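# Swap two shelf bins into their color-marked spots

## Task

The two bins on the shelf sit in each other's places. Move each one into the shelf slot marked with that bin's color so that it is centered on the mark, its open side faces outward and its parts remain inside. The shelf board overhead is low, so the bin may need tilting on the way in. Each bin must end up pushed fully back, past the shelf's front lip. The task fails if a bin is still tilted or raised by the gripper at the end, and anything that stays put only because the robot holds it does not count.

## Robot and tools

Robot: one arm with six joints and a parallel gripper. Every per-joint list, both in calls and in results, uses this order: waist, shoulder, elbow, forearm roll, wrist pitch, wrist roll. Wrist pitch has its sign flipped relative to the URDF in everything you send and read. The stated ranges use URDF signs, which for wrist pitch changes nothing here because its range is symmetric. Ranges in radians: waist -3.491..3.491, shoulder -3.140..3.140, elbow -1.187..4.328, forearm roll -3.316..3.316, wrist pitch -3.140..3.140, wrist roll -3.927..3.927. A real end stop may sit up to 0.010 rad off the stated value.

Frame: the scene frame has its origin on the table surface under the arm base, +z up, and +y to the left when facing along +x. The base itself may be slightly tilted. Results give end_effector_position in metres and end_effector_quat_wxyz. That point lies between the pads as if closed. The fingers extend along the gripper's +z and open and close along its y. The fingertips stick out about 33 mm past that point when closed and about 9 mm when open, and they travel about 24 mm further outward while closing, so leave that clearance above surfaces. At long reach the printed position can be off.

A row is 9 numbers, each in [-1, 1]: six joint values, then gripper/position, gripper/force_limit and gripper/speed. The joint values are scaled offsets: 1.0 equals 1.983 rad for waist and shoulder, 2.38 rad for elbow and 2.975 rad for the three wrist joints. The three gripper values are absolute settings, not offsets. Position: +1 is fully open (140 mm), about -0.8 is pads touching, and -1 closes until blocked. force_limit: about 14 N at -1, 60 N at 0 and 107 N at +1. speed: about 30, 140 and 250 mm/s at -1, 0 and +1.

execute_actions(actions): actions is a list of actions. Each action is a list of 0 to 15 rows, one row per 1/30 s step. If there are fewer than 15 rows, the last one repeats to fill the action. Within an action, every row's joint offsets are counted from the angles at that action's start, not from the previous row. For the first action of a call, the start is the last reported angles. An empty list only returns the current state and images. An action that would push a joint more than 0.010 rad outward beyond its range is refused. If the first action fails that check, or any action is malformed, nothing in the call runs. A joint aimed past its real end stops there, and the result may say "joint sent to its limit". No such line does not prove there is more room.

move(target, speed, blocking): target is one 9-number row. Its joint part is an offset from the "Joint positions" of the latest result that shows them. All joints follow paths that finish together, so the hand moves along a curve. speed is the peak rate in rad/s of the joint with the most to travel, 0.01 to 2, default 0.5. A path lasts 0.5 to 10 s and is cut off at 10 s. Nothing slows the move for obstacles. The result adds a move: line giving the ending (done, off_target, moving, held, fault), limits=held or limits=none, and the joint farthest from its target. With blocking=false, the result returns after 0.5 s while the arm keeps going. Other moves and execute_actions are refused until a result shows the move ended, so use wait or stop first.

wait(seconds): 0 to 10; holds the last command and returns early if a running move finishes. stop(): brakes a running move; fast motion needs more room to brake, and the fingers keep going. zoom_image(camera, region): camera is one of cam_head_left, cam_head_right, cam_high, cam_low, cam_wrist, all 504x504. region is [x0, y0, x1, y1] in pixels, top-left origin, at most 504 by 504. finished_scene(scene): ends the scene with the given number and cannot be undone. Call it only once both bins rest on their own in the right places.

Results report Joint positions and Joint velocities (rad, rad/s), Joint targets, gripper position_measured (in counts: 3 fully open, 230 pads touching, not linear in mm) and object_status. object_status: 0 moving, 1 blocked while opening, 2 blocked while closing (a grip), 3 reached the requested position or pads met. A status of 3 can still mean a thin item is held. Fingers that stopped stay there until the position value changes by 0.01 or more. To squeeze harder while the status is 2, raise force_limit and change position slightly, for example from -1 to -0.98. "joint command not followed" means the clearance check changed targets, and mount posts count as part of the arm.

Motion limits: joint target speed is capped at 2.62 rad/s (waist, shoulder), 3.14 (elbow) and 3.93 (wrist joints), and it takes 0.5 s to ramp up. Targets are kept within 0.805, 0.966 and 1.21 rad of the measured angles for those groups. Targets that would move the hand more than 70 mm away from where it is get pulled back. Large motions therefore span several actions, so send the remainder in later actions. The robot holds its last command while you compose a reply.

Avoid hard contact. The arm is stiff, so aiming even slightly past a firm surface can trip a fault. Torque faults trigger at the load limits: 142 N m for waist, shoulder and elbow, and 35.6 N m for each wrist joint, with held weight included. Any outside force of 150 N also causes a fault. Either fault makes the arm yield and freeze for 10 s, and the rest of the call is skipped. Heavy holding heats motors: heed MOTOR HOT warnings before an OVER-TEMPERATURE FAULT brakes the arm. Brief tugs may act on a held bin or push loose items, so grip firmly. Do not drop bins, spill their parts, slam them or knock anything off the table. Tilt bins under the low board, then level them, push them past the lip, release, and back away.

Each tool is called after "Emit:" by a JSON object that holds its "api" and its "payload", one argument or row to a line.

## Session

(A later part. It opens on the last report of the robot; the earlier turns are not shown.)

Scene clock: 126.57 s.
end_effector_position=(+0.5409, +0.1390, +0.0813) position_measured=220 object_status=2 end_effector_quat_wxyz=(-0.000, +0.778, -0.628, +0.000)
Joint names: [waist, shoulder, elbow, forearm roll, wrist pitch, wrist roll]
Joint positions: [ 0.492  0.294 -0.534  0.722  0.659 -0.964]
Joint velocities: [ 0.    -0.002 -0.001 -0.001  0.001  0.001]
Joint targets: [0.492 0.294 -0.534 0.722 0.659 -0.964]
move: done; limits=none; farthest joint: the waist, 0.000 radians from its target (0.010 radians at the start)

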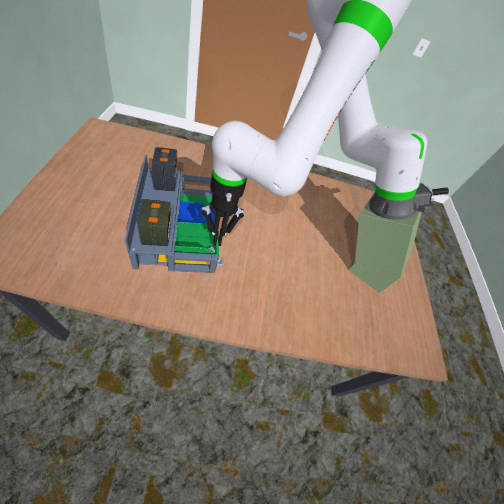

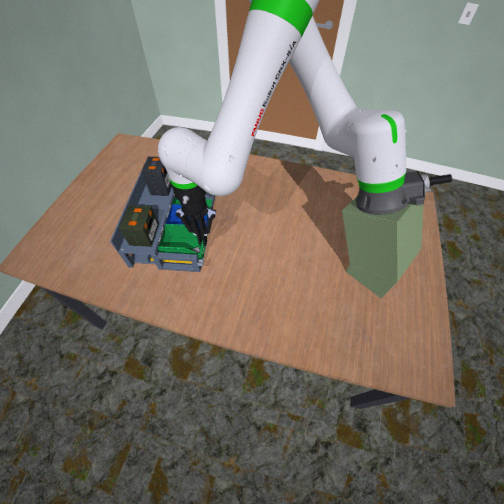

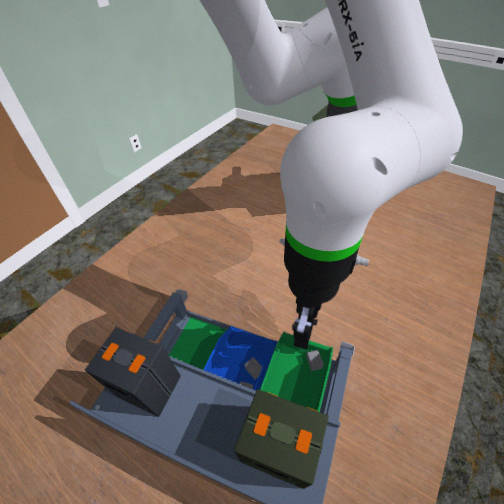

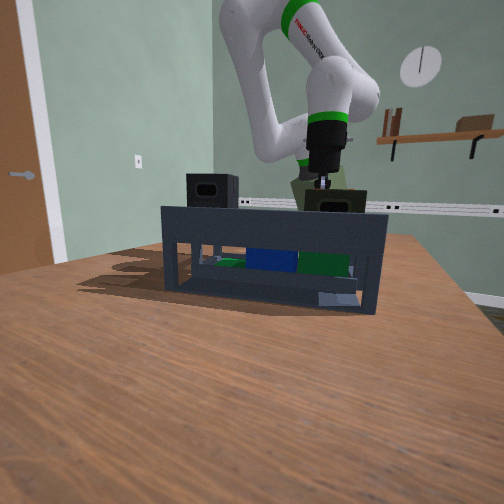

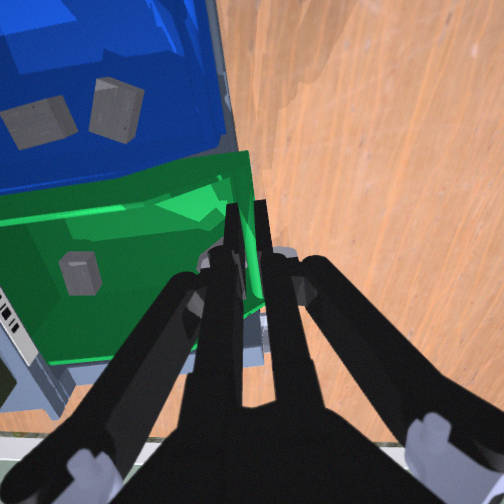

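Clears. Continue pulling 25 mm twice.

Emit:
{"api": "move", "payload": {
  "target": [0.0057,-0.02,-0.0344,0.0123,-0.0088,-0.0189,-0.98,0.5,-1],
  "speed": 0.06
}}

Emit:
{"api": "move", "payload": {
  "target": [0.0057,-0.02,-0.0344,0.0123,-0.0088,-0.0189,-0.98,0.5,-1],
  "speed": 0.06
}}

Scene clock: 129.83 s.
end_effector_position=(+0.5157, +0.1333, +0.0820) position_measured=223 object_status=2 end_effector_quat_wxyz=(-0.000, +0.778, -0.628, +0.000)
Joint names: [waist, shoulder, elbow, forearm roll, wrist pitch, wrist roll]
Joint positions: [ 0.504  0.254 -0.616  0.759  0.632 -1.02 ]
Joint velocities: [ 0.    -0.    -0.001 -0.    -0.001  0.   ]
Joint targets: [0.504 0.254 -0.616 0.759 0.632 -1.020]
move: done; limits=none; farthest joint: the waist, 0.000 radians from its target (0.011 radians at the start)

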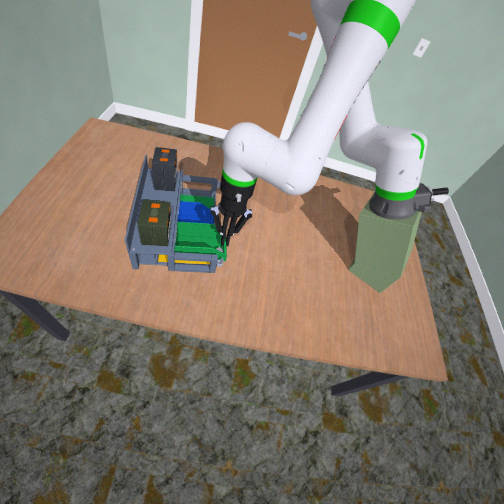

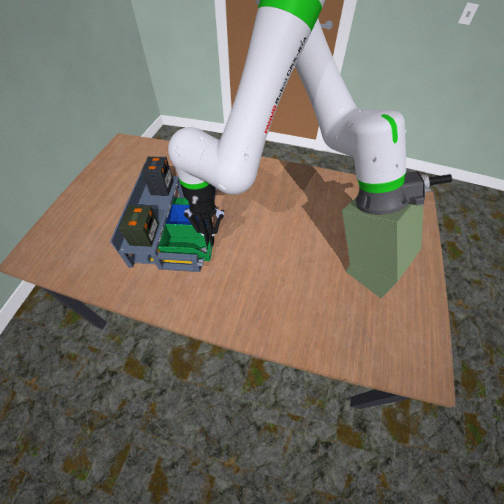

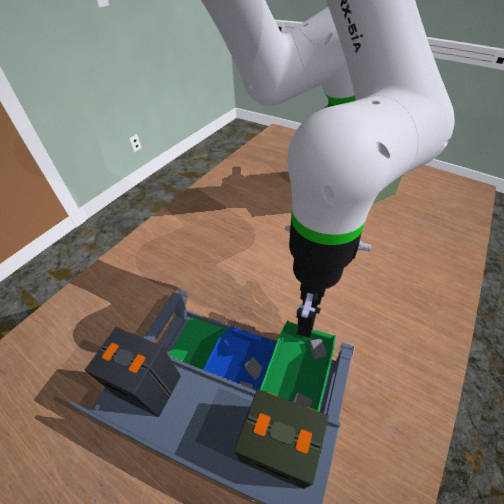

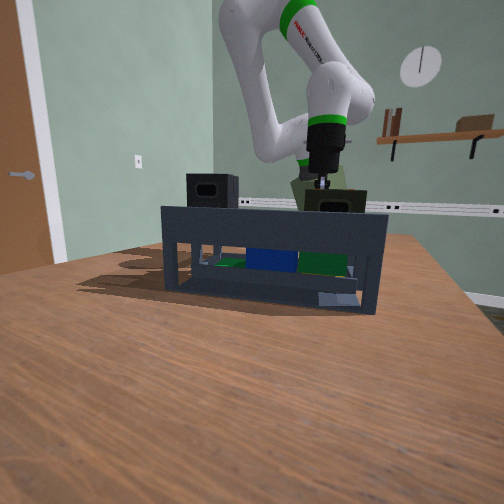

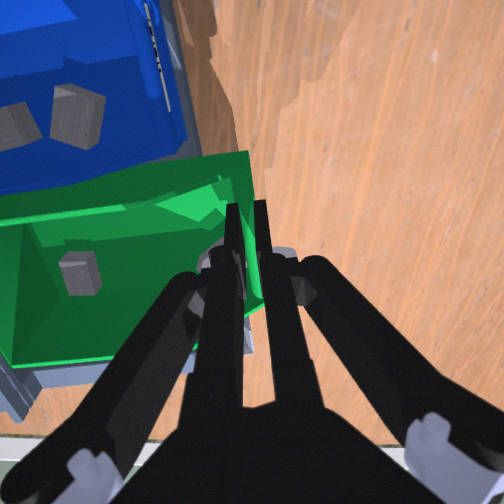

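Scene clock: 131.47 s.
end_effector_position=(+0.4894, +0.1274, +0.0823) position_measured=223 object_status=2 end_effector_quat_wxyz=(-0.001, +0.779, -0.628, -0.001)
Joint names: [waist, shoulder, elbow, forearm roll, wrist pitch, wrist roll]
Joint positions: [ 0.515  0.215 -0.698  0.795  0.606 -1.077]
Joint velocities: [ 0.     0.001 -0.002  0.002  0.    -0.   ]
Joint targets: [0.515 0.215 -0.698 0.795 0.606 -1.077]
move: done; limits=none; farthest joint: the waist, 0.000 radians from its target (0.012 radians at the start)

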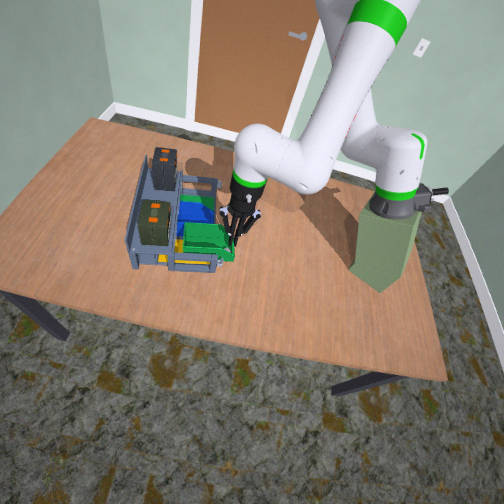

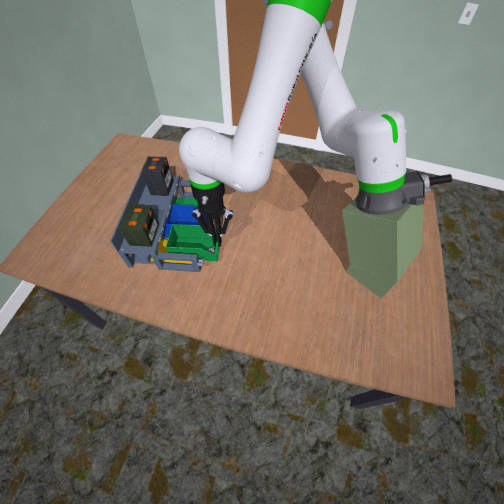

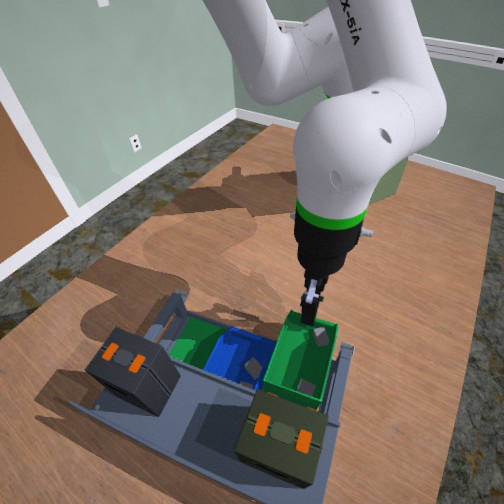

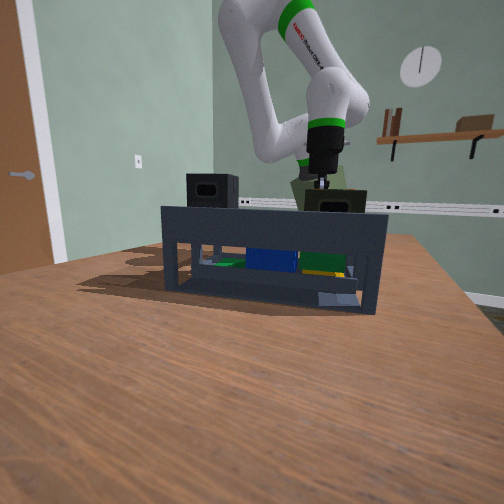

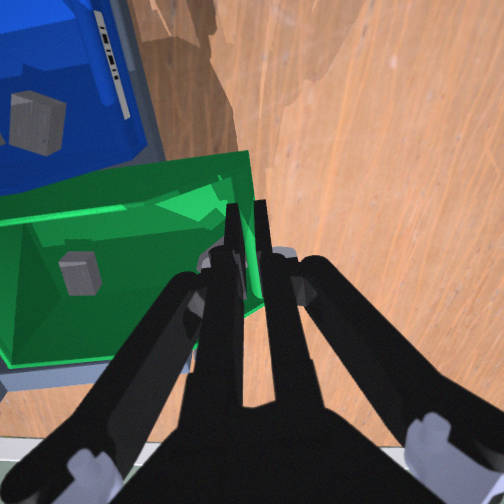

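Emit:
{"api": "move", "payload": {
  "target": [0.025,-0.039,0.004,-0.027,0.028,0.019,-0.98,0.5,-1],
  "speed": 0.08
}}

Scene clock: 134.27 s.
end_effector_position=(+0.4890, +0.1255, +0.1168) position_measured=223 object_status=2 end_effector_quat_wxyz=(-0.002, +0.779, -0.627, +0.000)
Joint names: [waist, shoulder, elbow, forearm roll, wrist pitch, wrist roll]
Joint positions: [ 0.565  0.137 -0.688  0.715  0.69  -1.02 ]
Joint velocities: [-0.    -0.003 -0.    -0.    -0.    -0.   ]
Joint targets: [0.565 0.137 -0.688 0.715 0.690 -1.020]
move: done; limits=none; farthest joint: the waist, 0.000 radians from its target (0.050 radians at the start)

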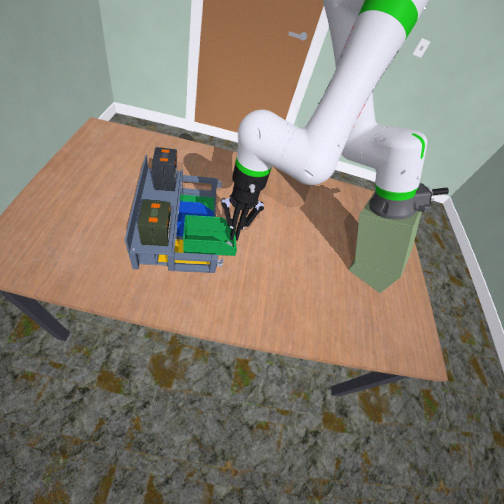

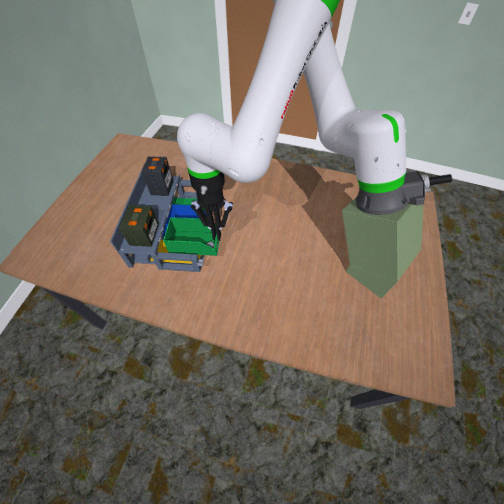

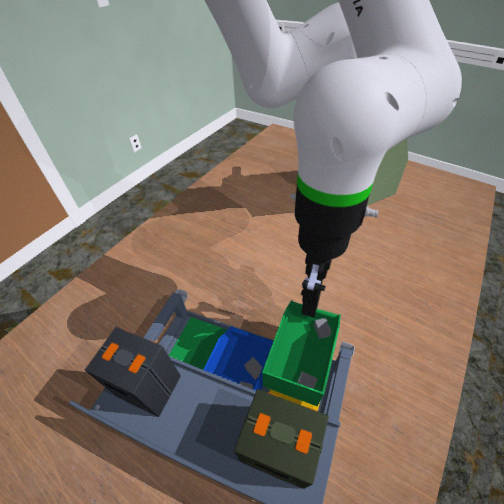

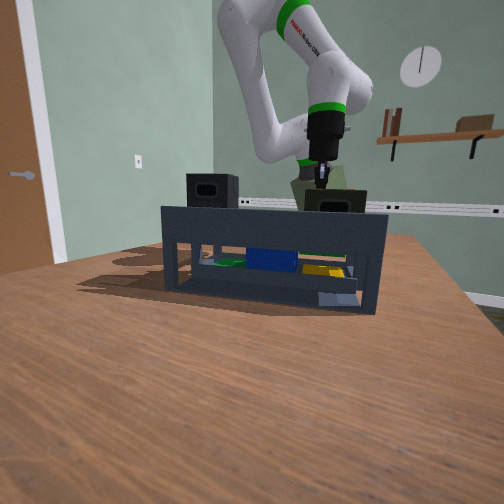

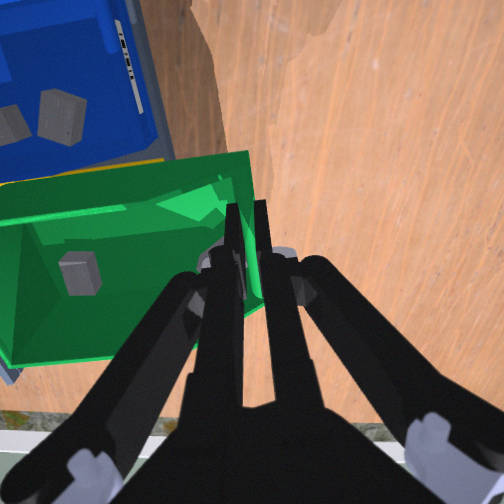

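Emit:
{"api": "move", "payload": {
  "target": [0.036,-0.065,-0.022,-0.017,0.029,0.004,-0.98,0.5,-1],
  "speed": 0.12
}}

Emit:
{"api": "move", "payload": {
  "target": [-0.2467,-0.0435,0.0624,-0.0655,-0.0025,0.2218,-0.98,0.5,-1],
  "speed": 0.25
}}

Scene clock: 142.73 s.
end_effector_position=(+0.4676, +0.1163, +0.1565) position_measured=223 object_status=2 end_effector_quat_wxyz=(-0.005, +0.781, -0.625, +0.003)
Joint names: [waist, shoulder, elbow, forearm roll, wrist pitch, wrist roll]
Joint positions: [ 0.636  0.008 -0.74   0.665  0.776 -1.008]
Joint velocities: [ 0.    -0.001  0.    -0.002 -0.001 -0.001]
Joint targets: [0.636 0.008 -0.740 0.665 0.776 -1.008]
move: done; limits=none; farthest joint: the waist, 0.000 radians from its target (0.072 radians at the start)

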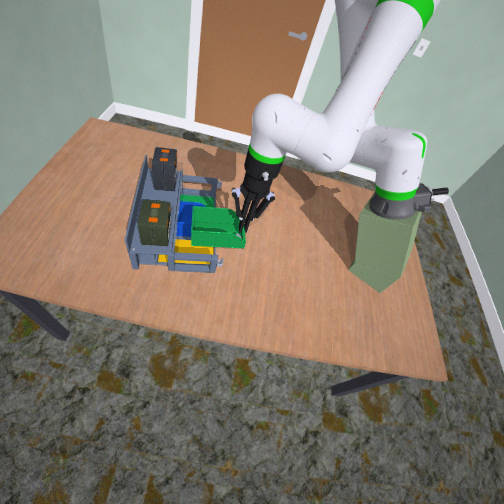

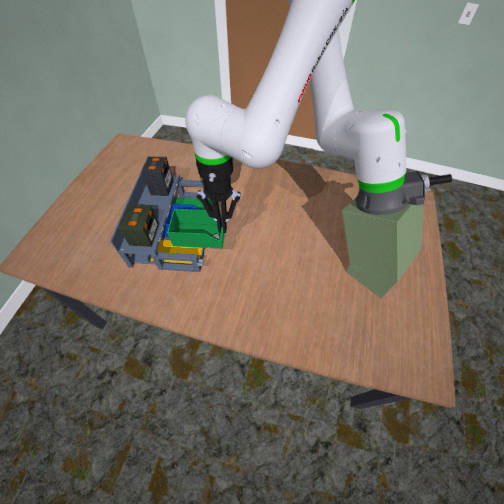

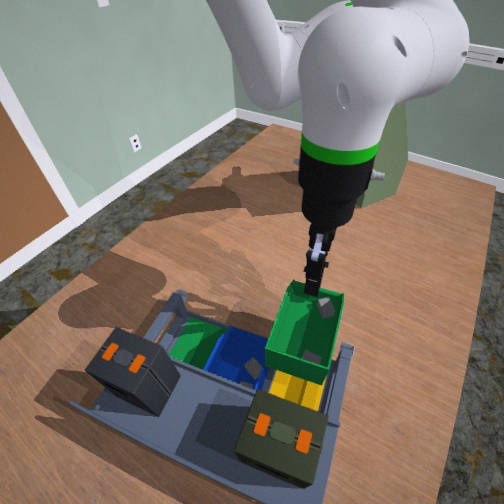

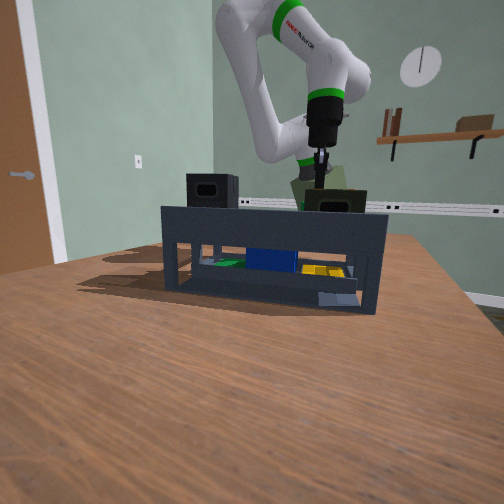

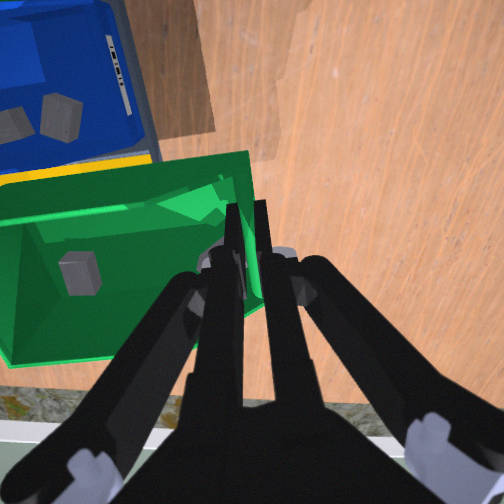

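Scene clock: 145.73 s.
end_effector_position=(+0.5271, -0.0896, +0.1601) position_measured=223 object_status=2 end_effector_quat_wxyz=(+0.000, +0.779, -0.627, +0.000)
Joint names: [waist, shoulder, elbow, forearm roll, wrist pitch, wrist roll]
Joint positions: [ 0.147 -0.078 -0.592  0.47   0.768 -0.348]
Joint velocities: [-0.     0.     0.001  0.001 -0.     0.001]
Joint targets: [0.147 -0.078 -0.592 0.470 0.768 -0.348]
move: done; limits=none; farthest joint: the waist, 0.000 radians from its target (0.489 radians at the start)

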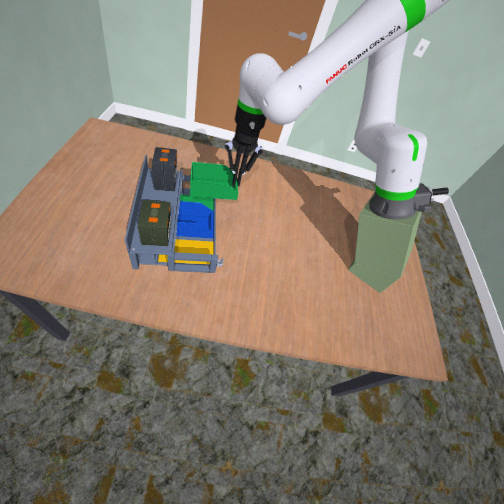

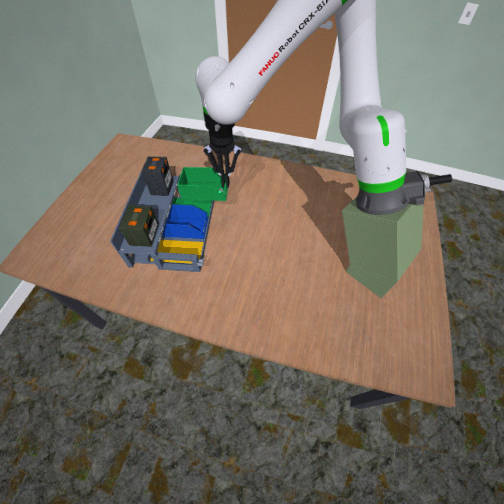

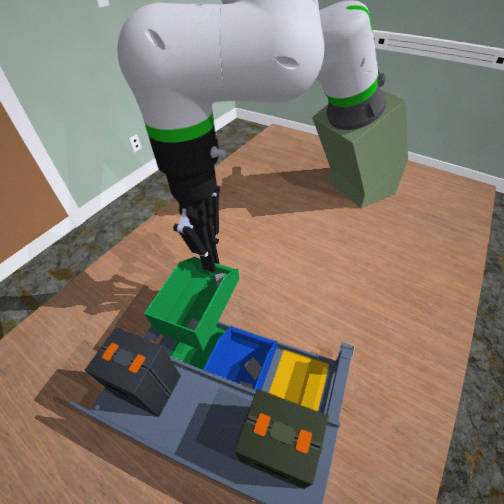

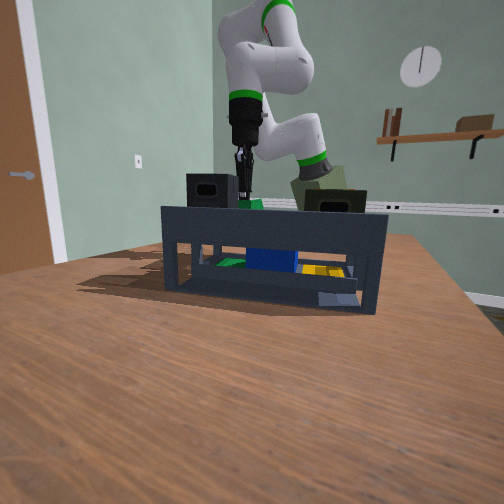

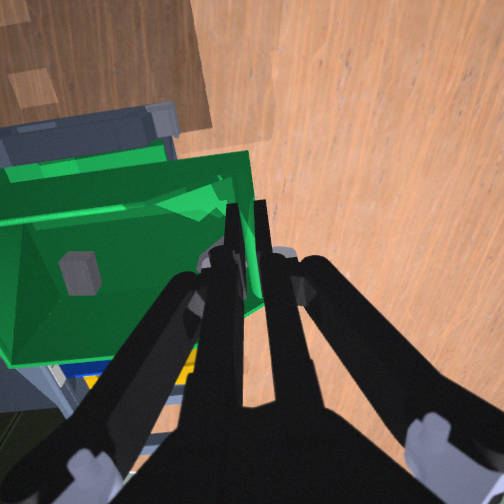

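Emit:
{"api": "move", "payload": {
  "target": [-0.0362,0.0873,-0.0108,0.0344,-0.0676,-0.0262,-0.98,0.5,-1],
  "speed": 0.08
}}

Emit:
{"api": "zoom_image", "payload": {
  "camera": "cam_high",
  "region": [140, 250, 300, 400]
}}

Scene clock: 154.40 s.
end_effector_position=(+0.5314, -0.0867, +0.0823) position_measured=223 object_status=2 end_effector_quat_wxyz=(+0.000, +0.778, -0.628, +0.000)
Joint names: [waist, shoulder, elbow, forearm roll, wrist pitch, wrist roll]
Joint positions: [ 0.075  0.095 -0.618  0.572  0.567 -0.426]
Joint velocities: [-0.     0.002 -0.     0.     0.    -0.   ]
Joint targets: [0.075 0.095 -0.618 0.572 0.567 -0.426]
move: done; limits=none; farthest joint: the waist, 0.000 radians from its target (0.072 radians at the start)

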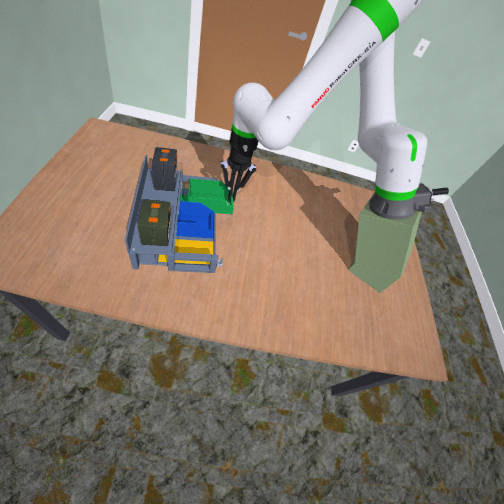

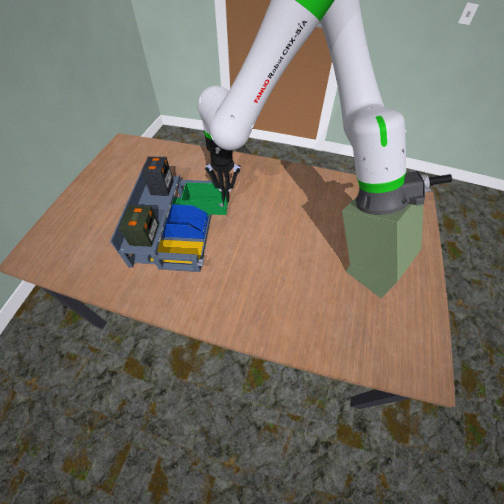

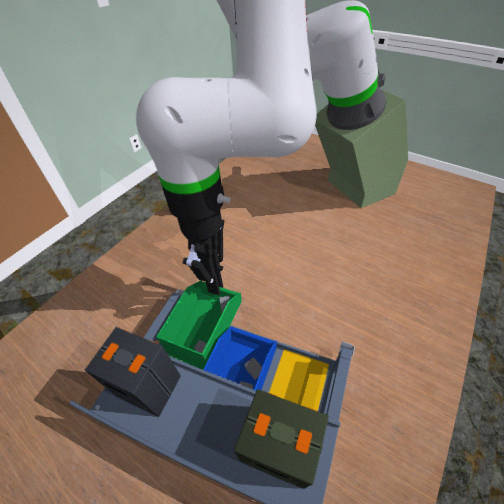

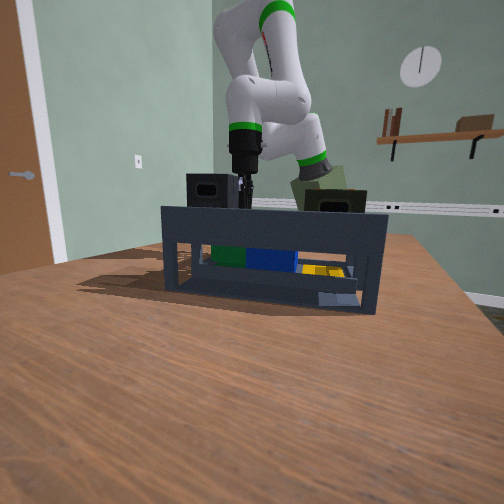

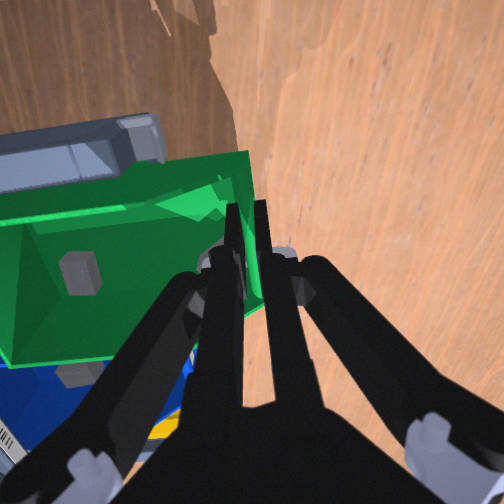

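Region (140, 250, 300, 400) of cam_high's 504x504 image, scaled by 3.150, with more detail than that image has; it fills the top 472 rows of this view, and the rest is white.

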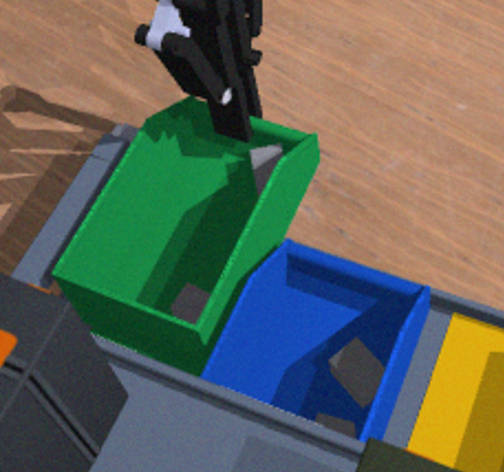

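Emit:
{"api": "move", "payload": {
  "target": [0.0035,0.0333,0.0465,-0.0103,0.0138,0.011,-0.98,0.5,-1],
  "speed": 0.03
}}

Scene clock: 160.43 s.
end_effector_position=(+0.5677, -0.0802, +0.0800) position_measured=223 object_status=2 end_effector_quat_wxyz=(+0.001, +0.779, -0.628, +0.001)
Joint names: [waist, shoulder, elbow, forearm roll, wrist pitch, wrist roll]
Joint positions: [ 0.082  0.161 -0.507  0.541  0.608 -0.393]
Joint velocities: [ 0.     0.002  0.     0.001 -0.001  0.001]
Joint targets: [0.082 0.161 -0.507 0.541 0.608 -0.393]
move: done; limits=none; farthest joint: the waist, 0.000 radians from its target (0.007 radians at the start)

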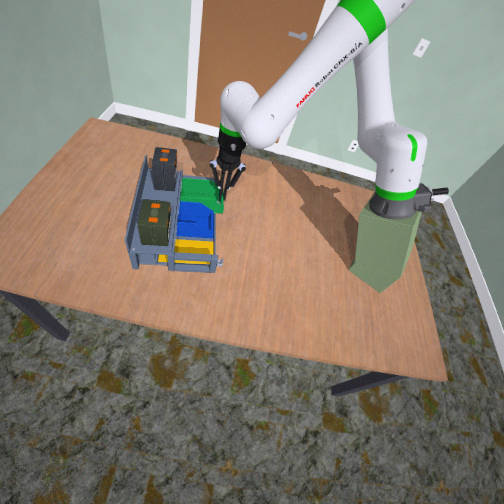

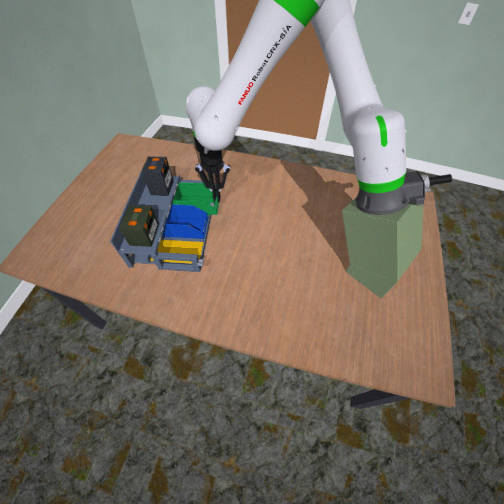

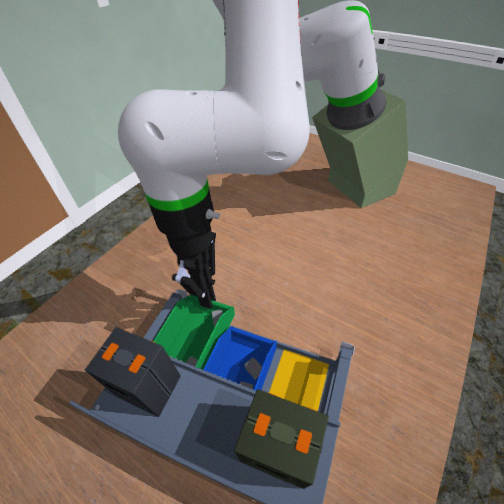

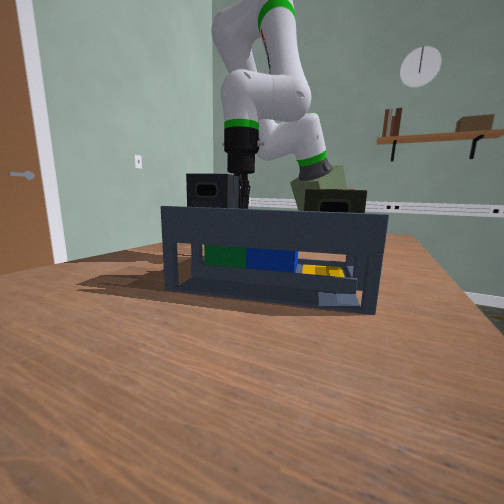

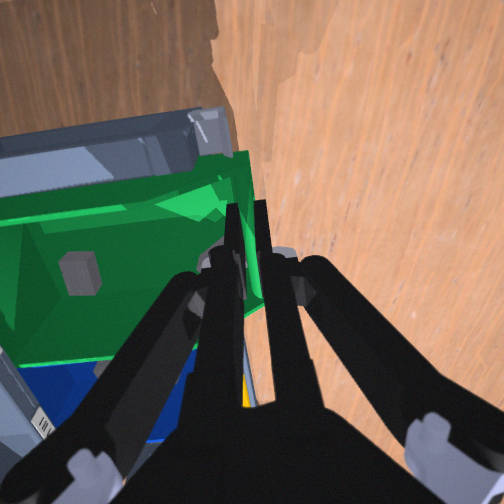

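Emit:
{"api": "move", "payload": {
  "target": [0.0048,0.0305,0.0465,-0.0113,0.016,0.0117,-0.98,0.5,-1],
  "speed": 0.04
}}

Emit:
{"api": "zoom_image", "payload": {
  "camera": "cam_low",
  "region": [150, 170, 400, 320]
}}

Scene clock: 165.33 s.
end_effector_position=(+0.6019, -0.0720, +0.0795) position_measured=223 object_status=2 end_effector_quat_wxyz=(+0.001, +0.779, -0.627, -0.000)
Joint names: [waist, shoulder, elbow, forearm roll, wrist pitch, wrist roll]
Joint positions: [ 0.091  0.222 -0.396  0.508  0.656 -0.359]
Joint velocities: [ 0.     0.001 -0.001  0.001 -0.     0.   ]
Joint targets: [0.091 0.222 -0.396 0.508 0.656 -0.359]
move: done; limits=none; farthest joint: the waist, 0.000 radians from its target (0.010 radians at the start)

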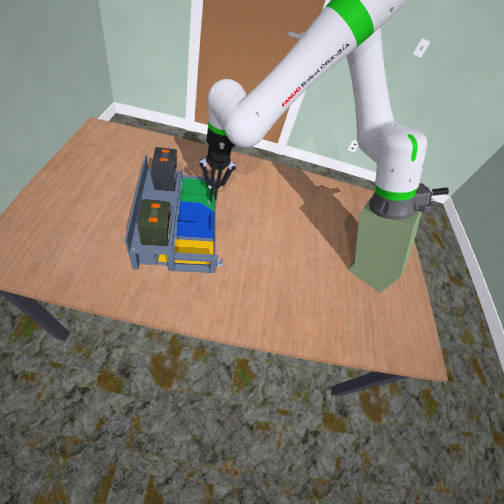

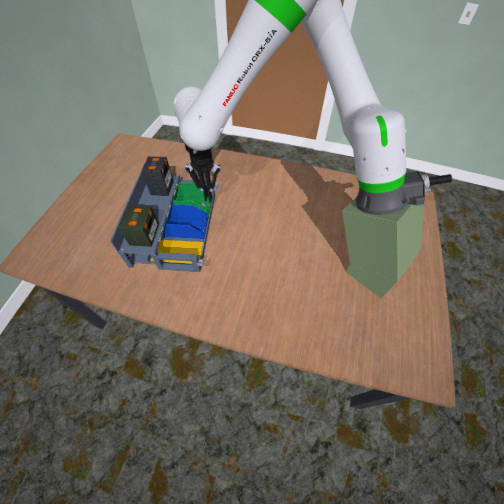

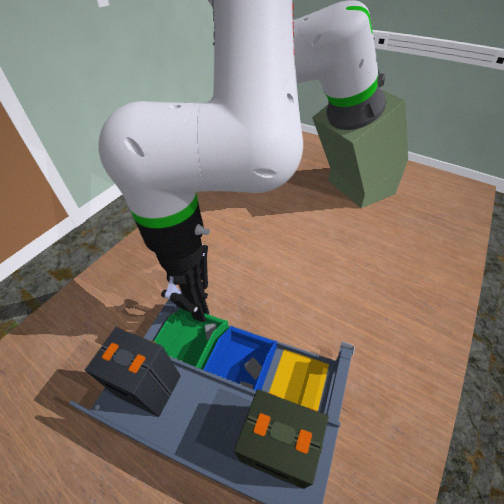

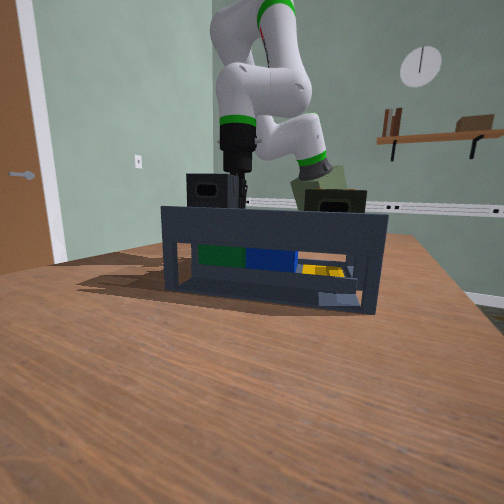

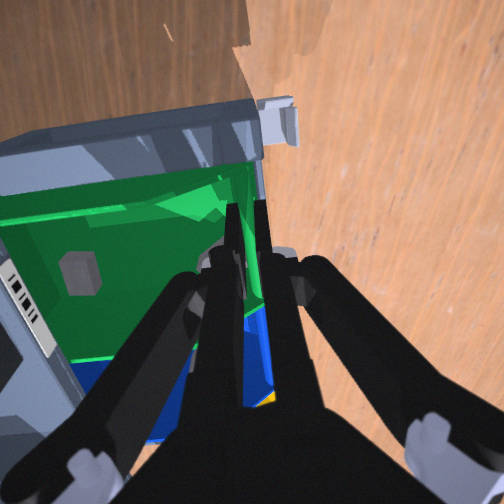

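Region (150, 170, 400, 320) of cam_low's 504x504 image, scaled by 2.016, with more detail than that image has; it fills the top 302 rows of this view, and the rest is white.

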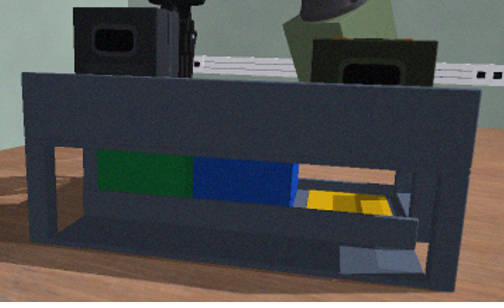

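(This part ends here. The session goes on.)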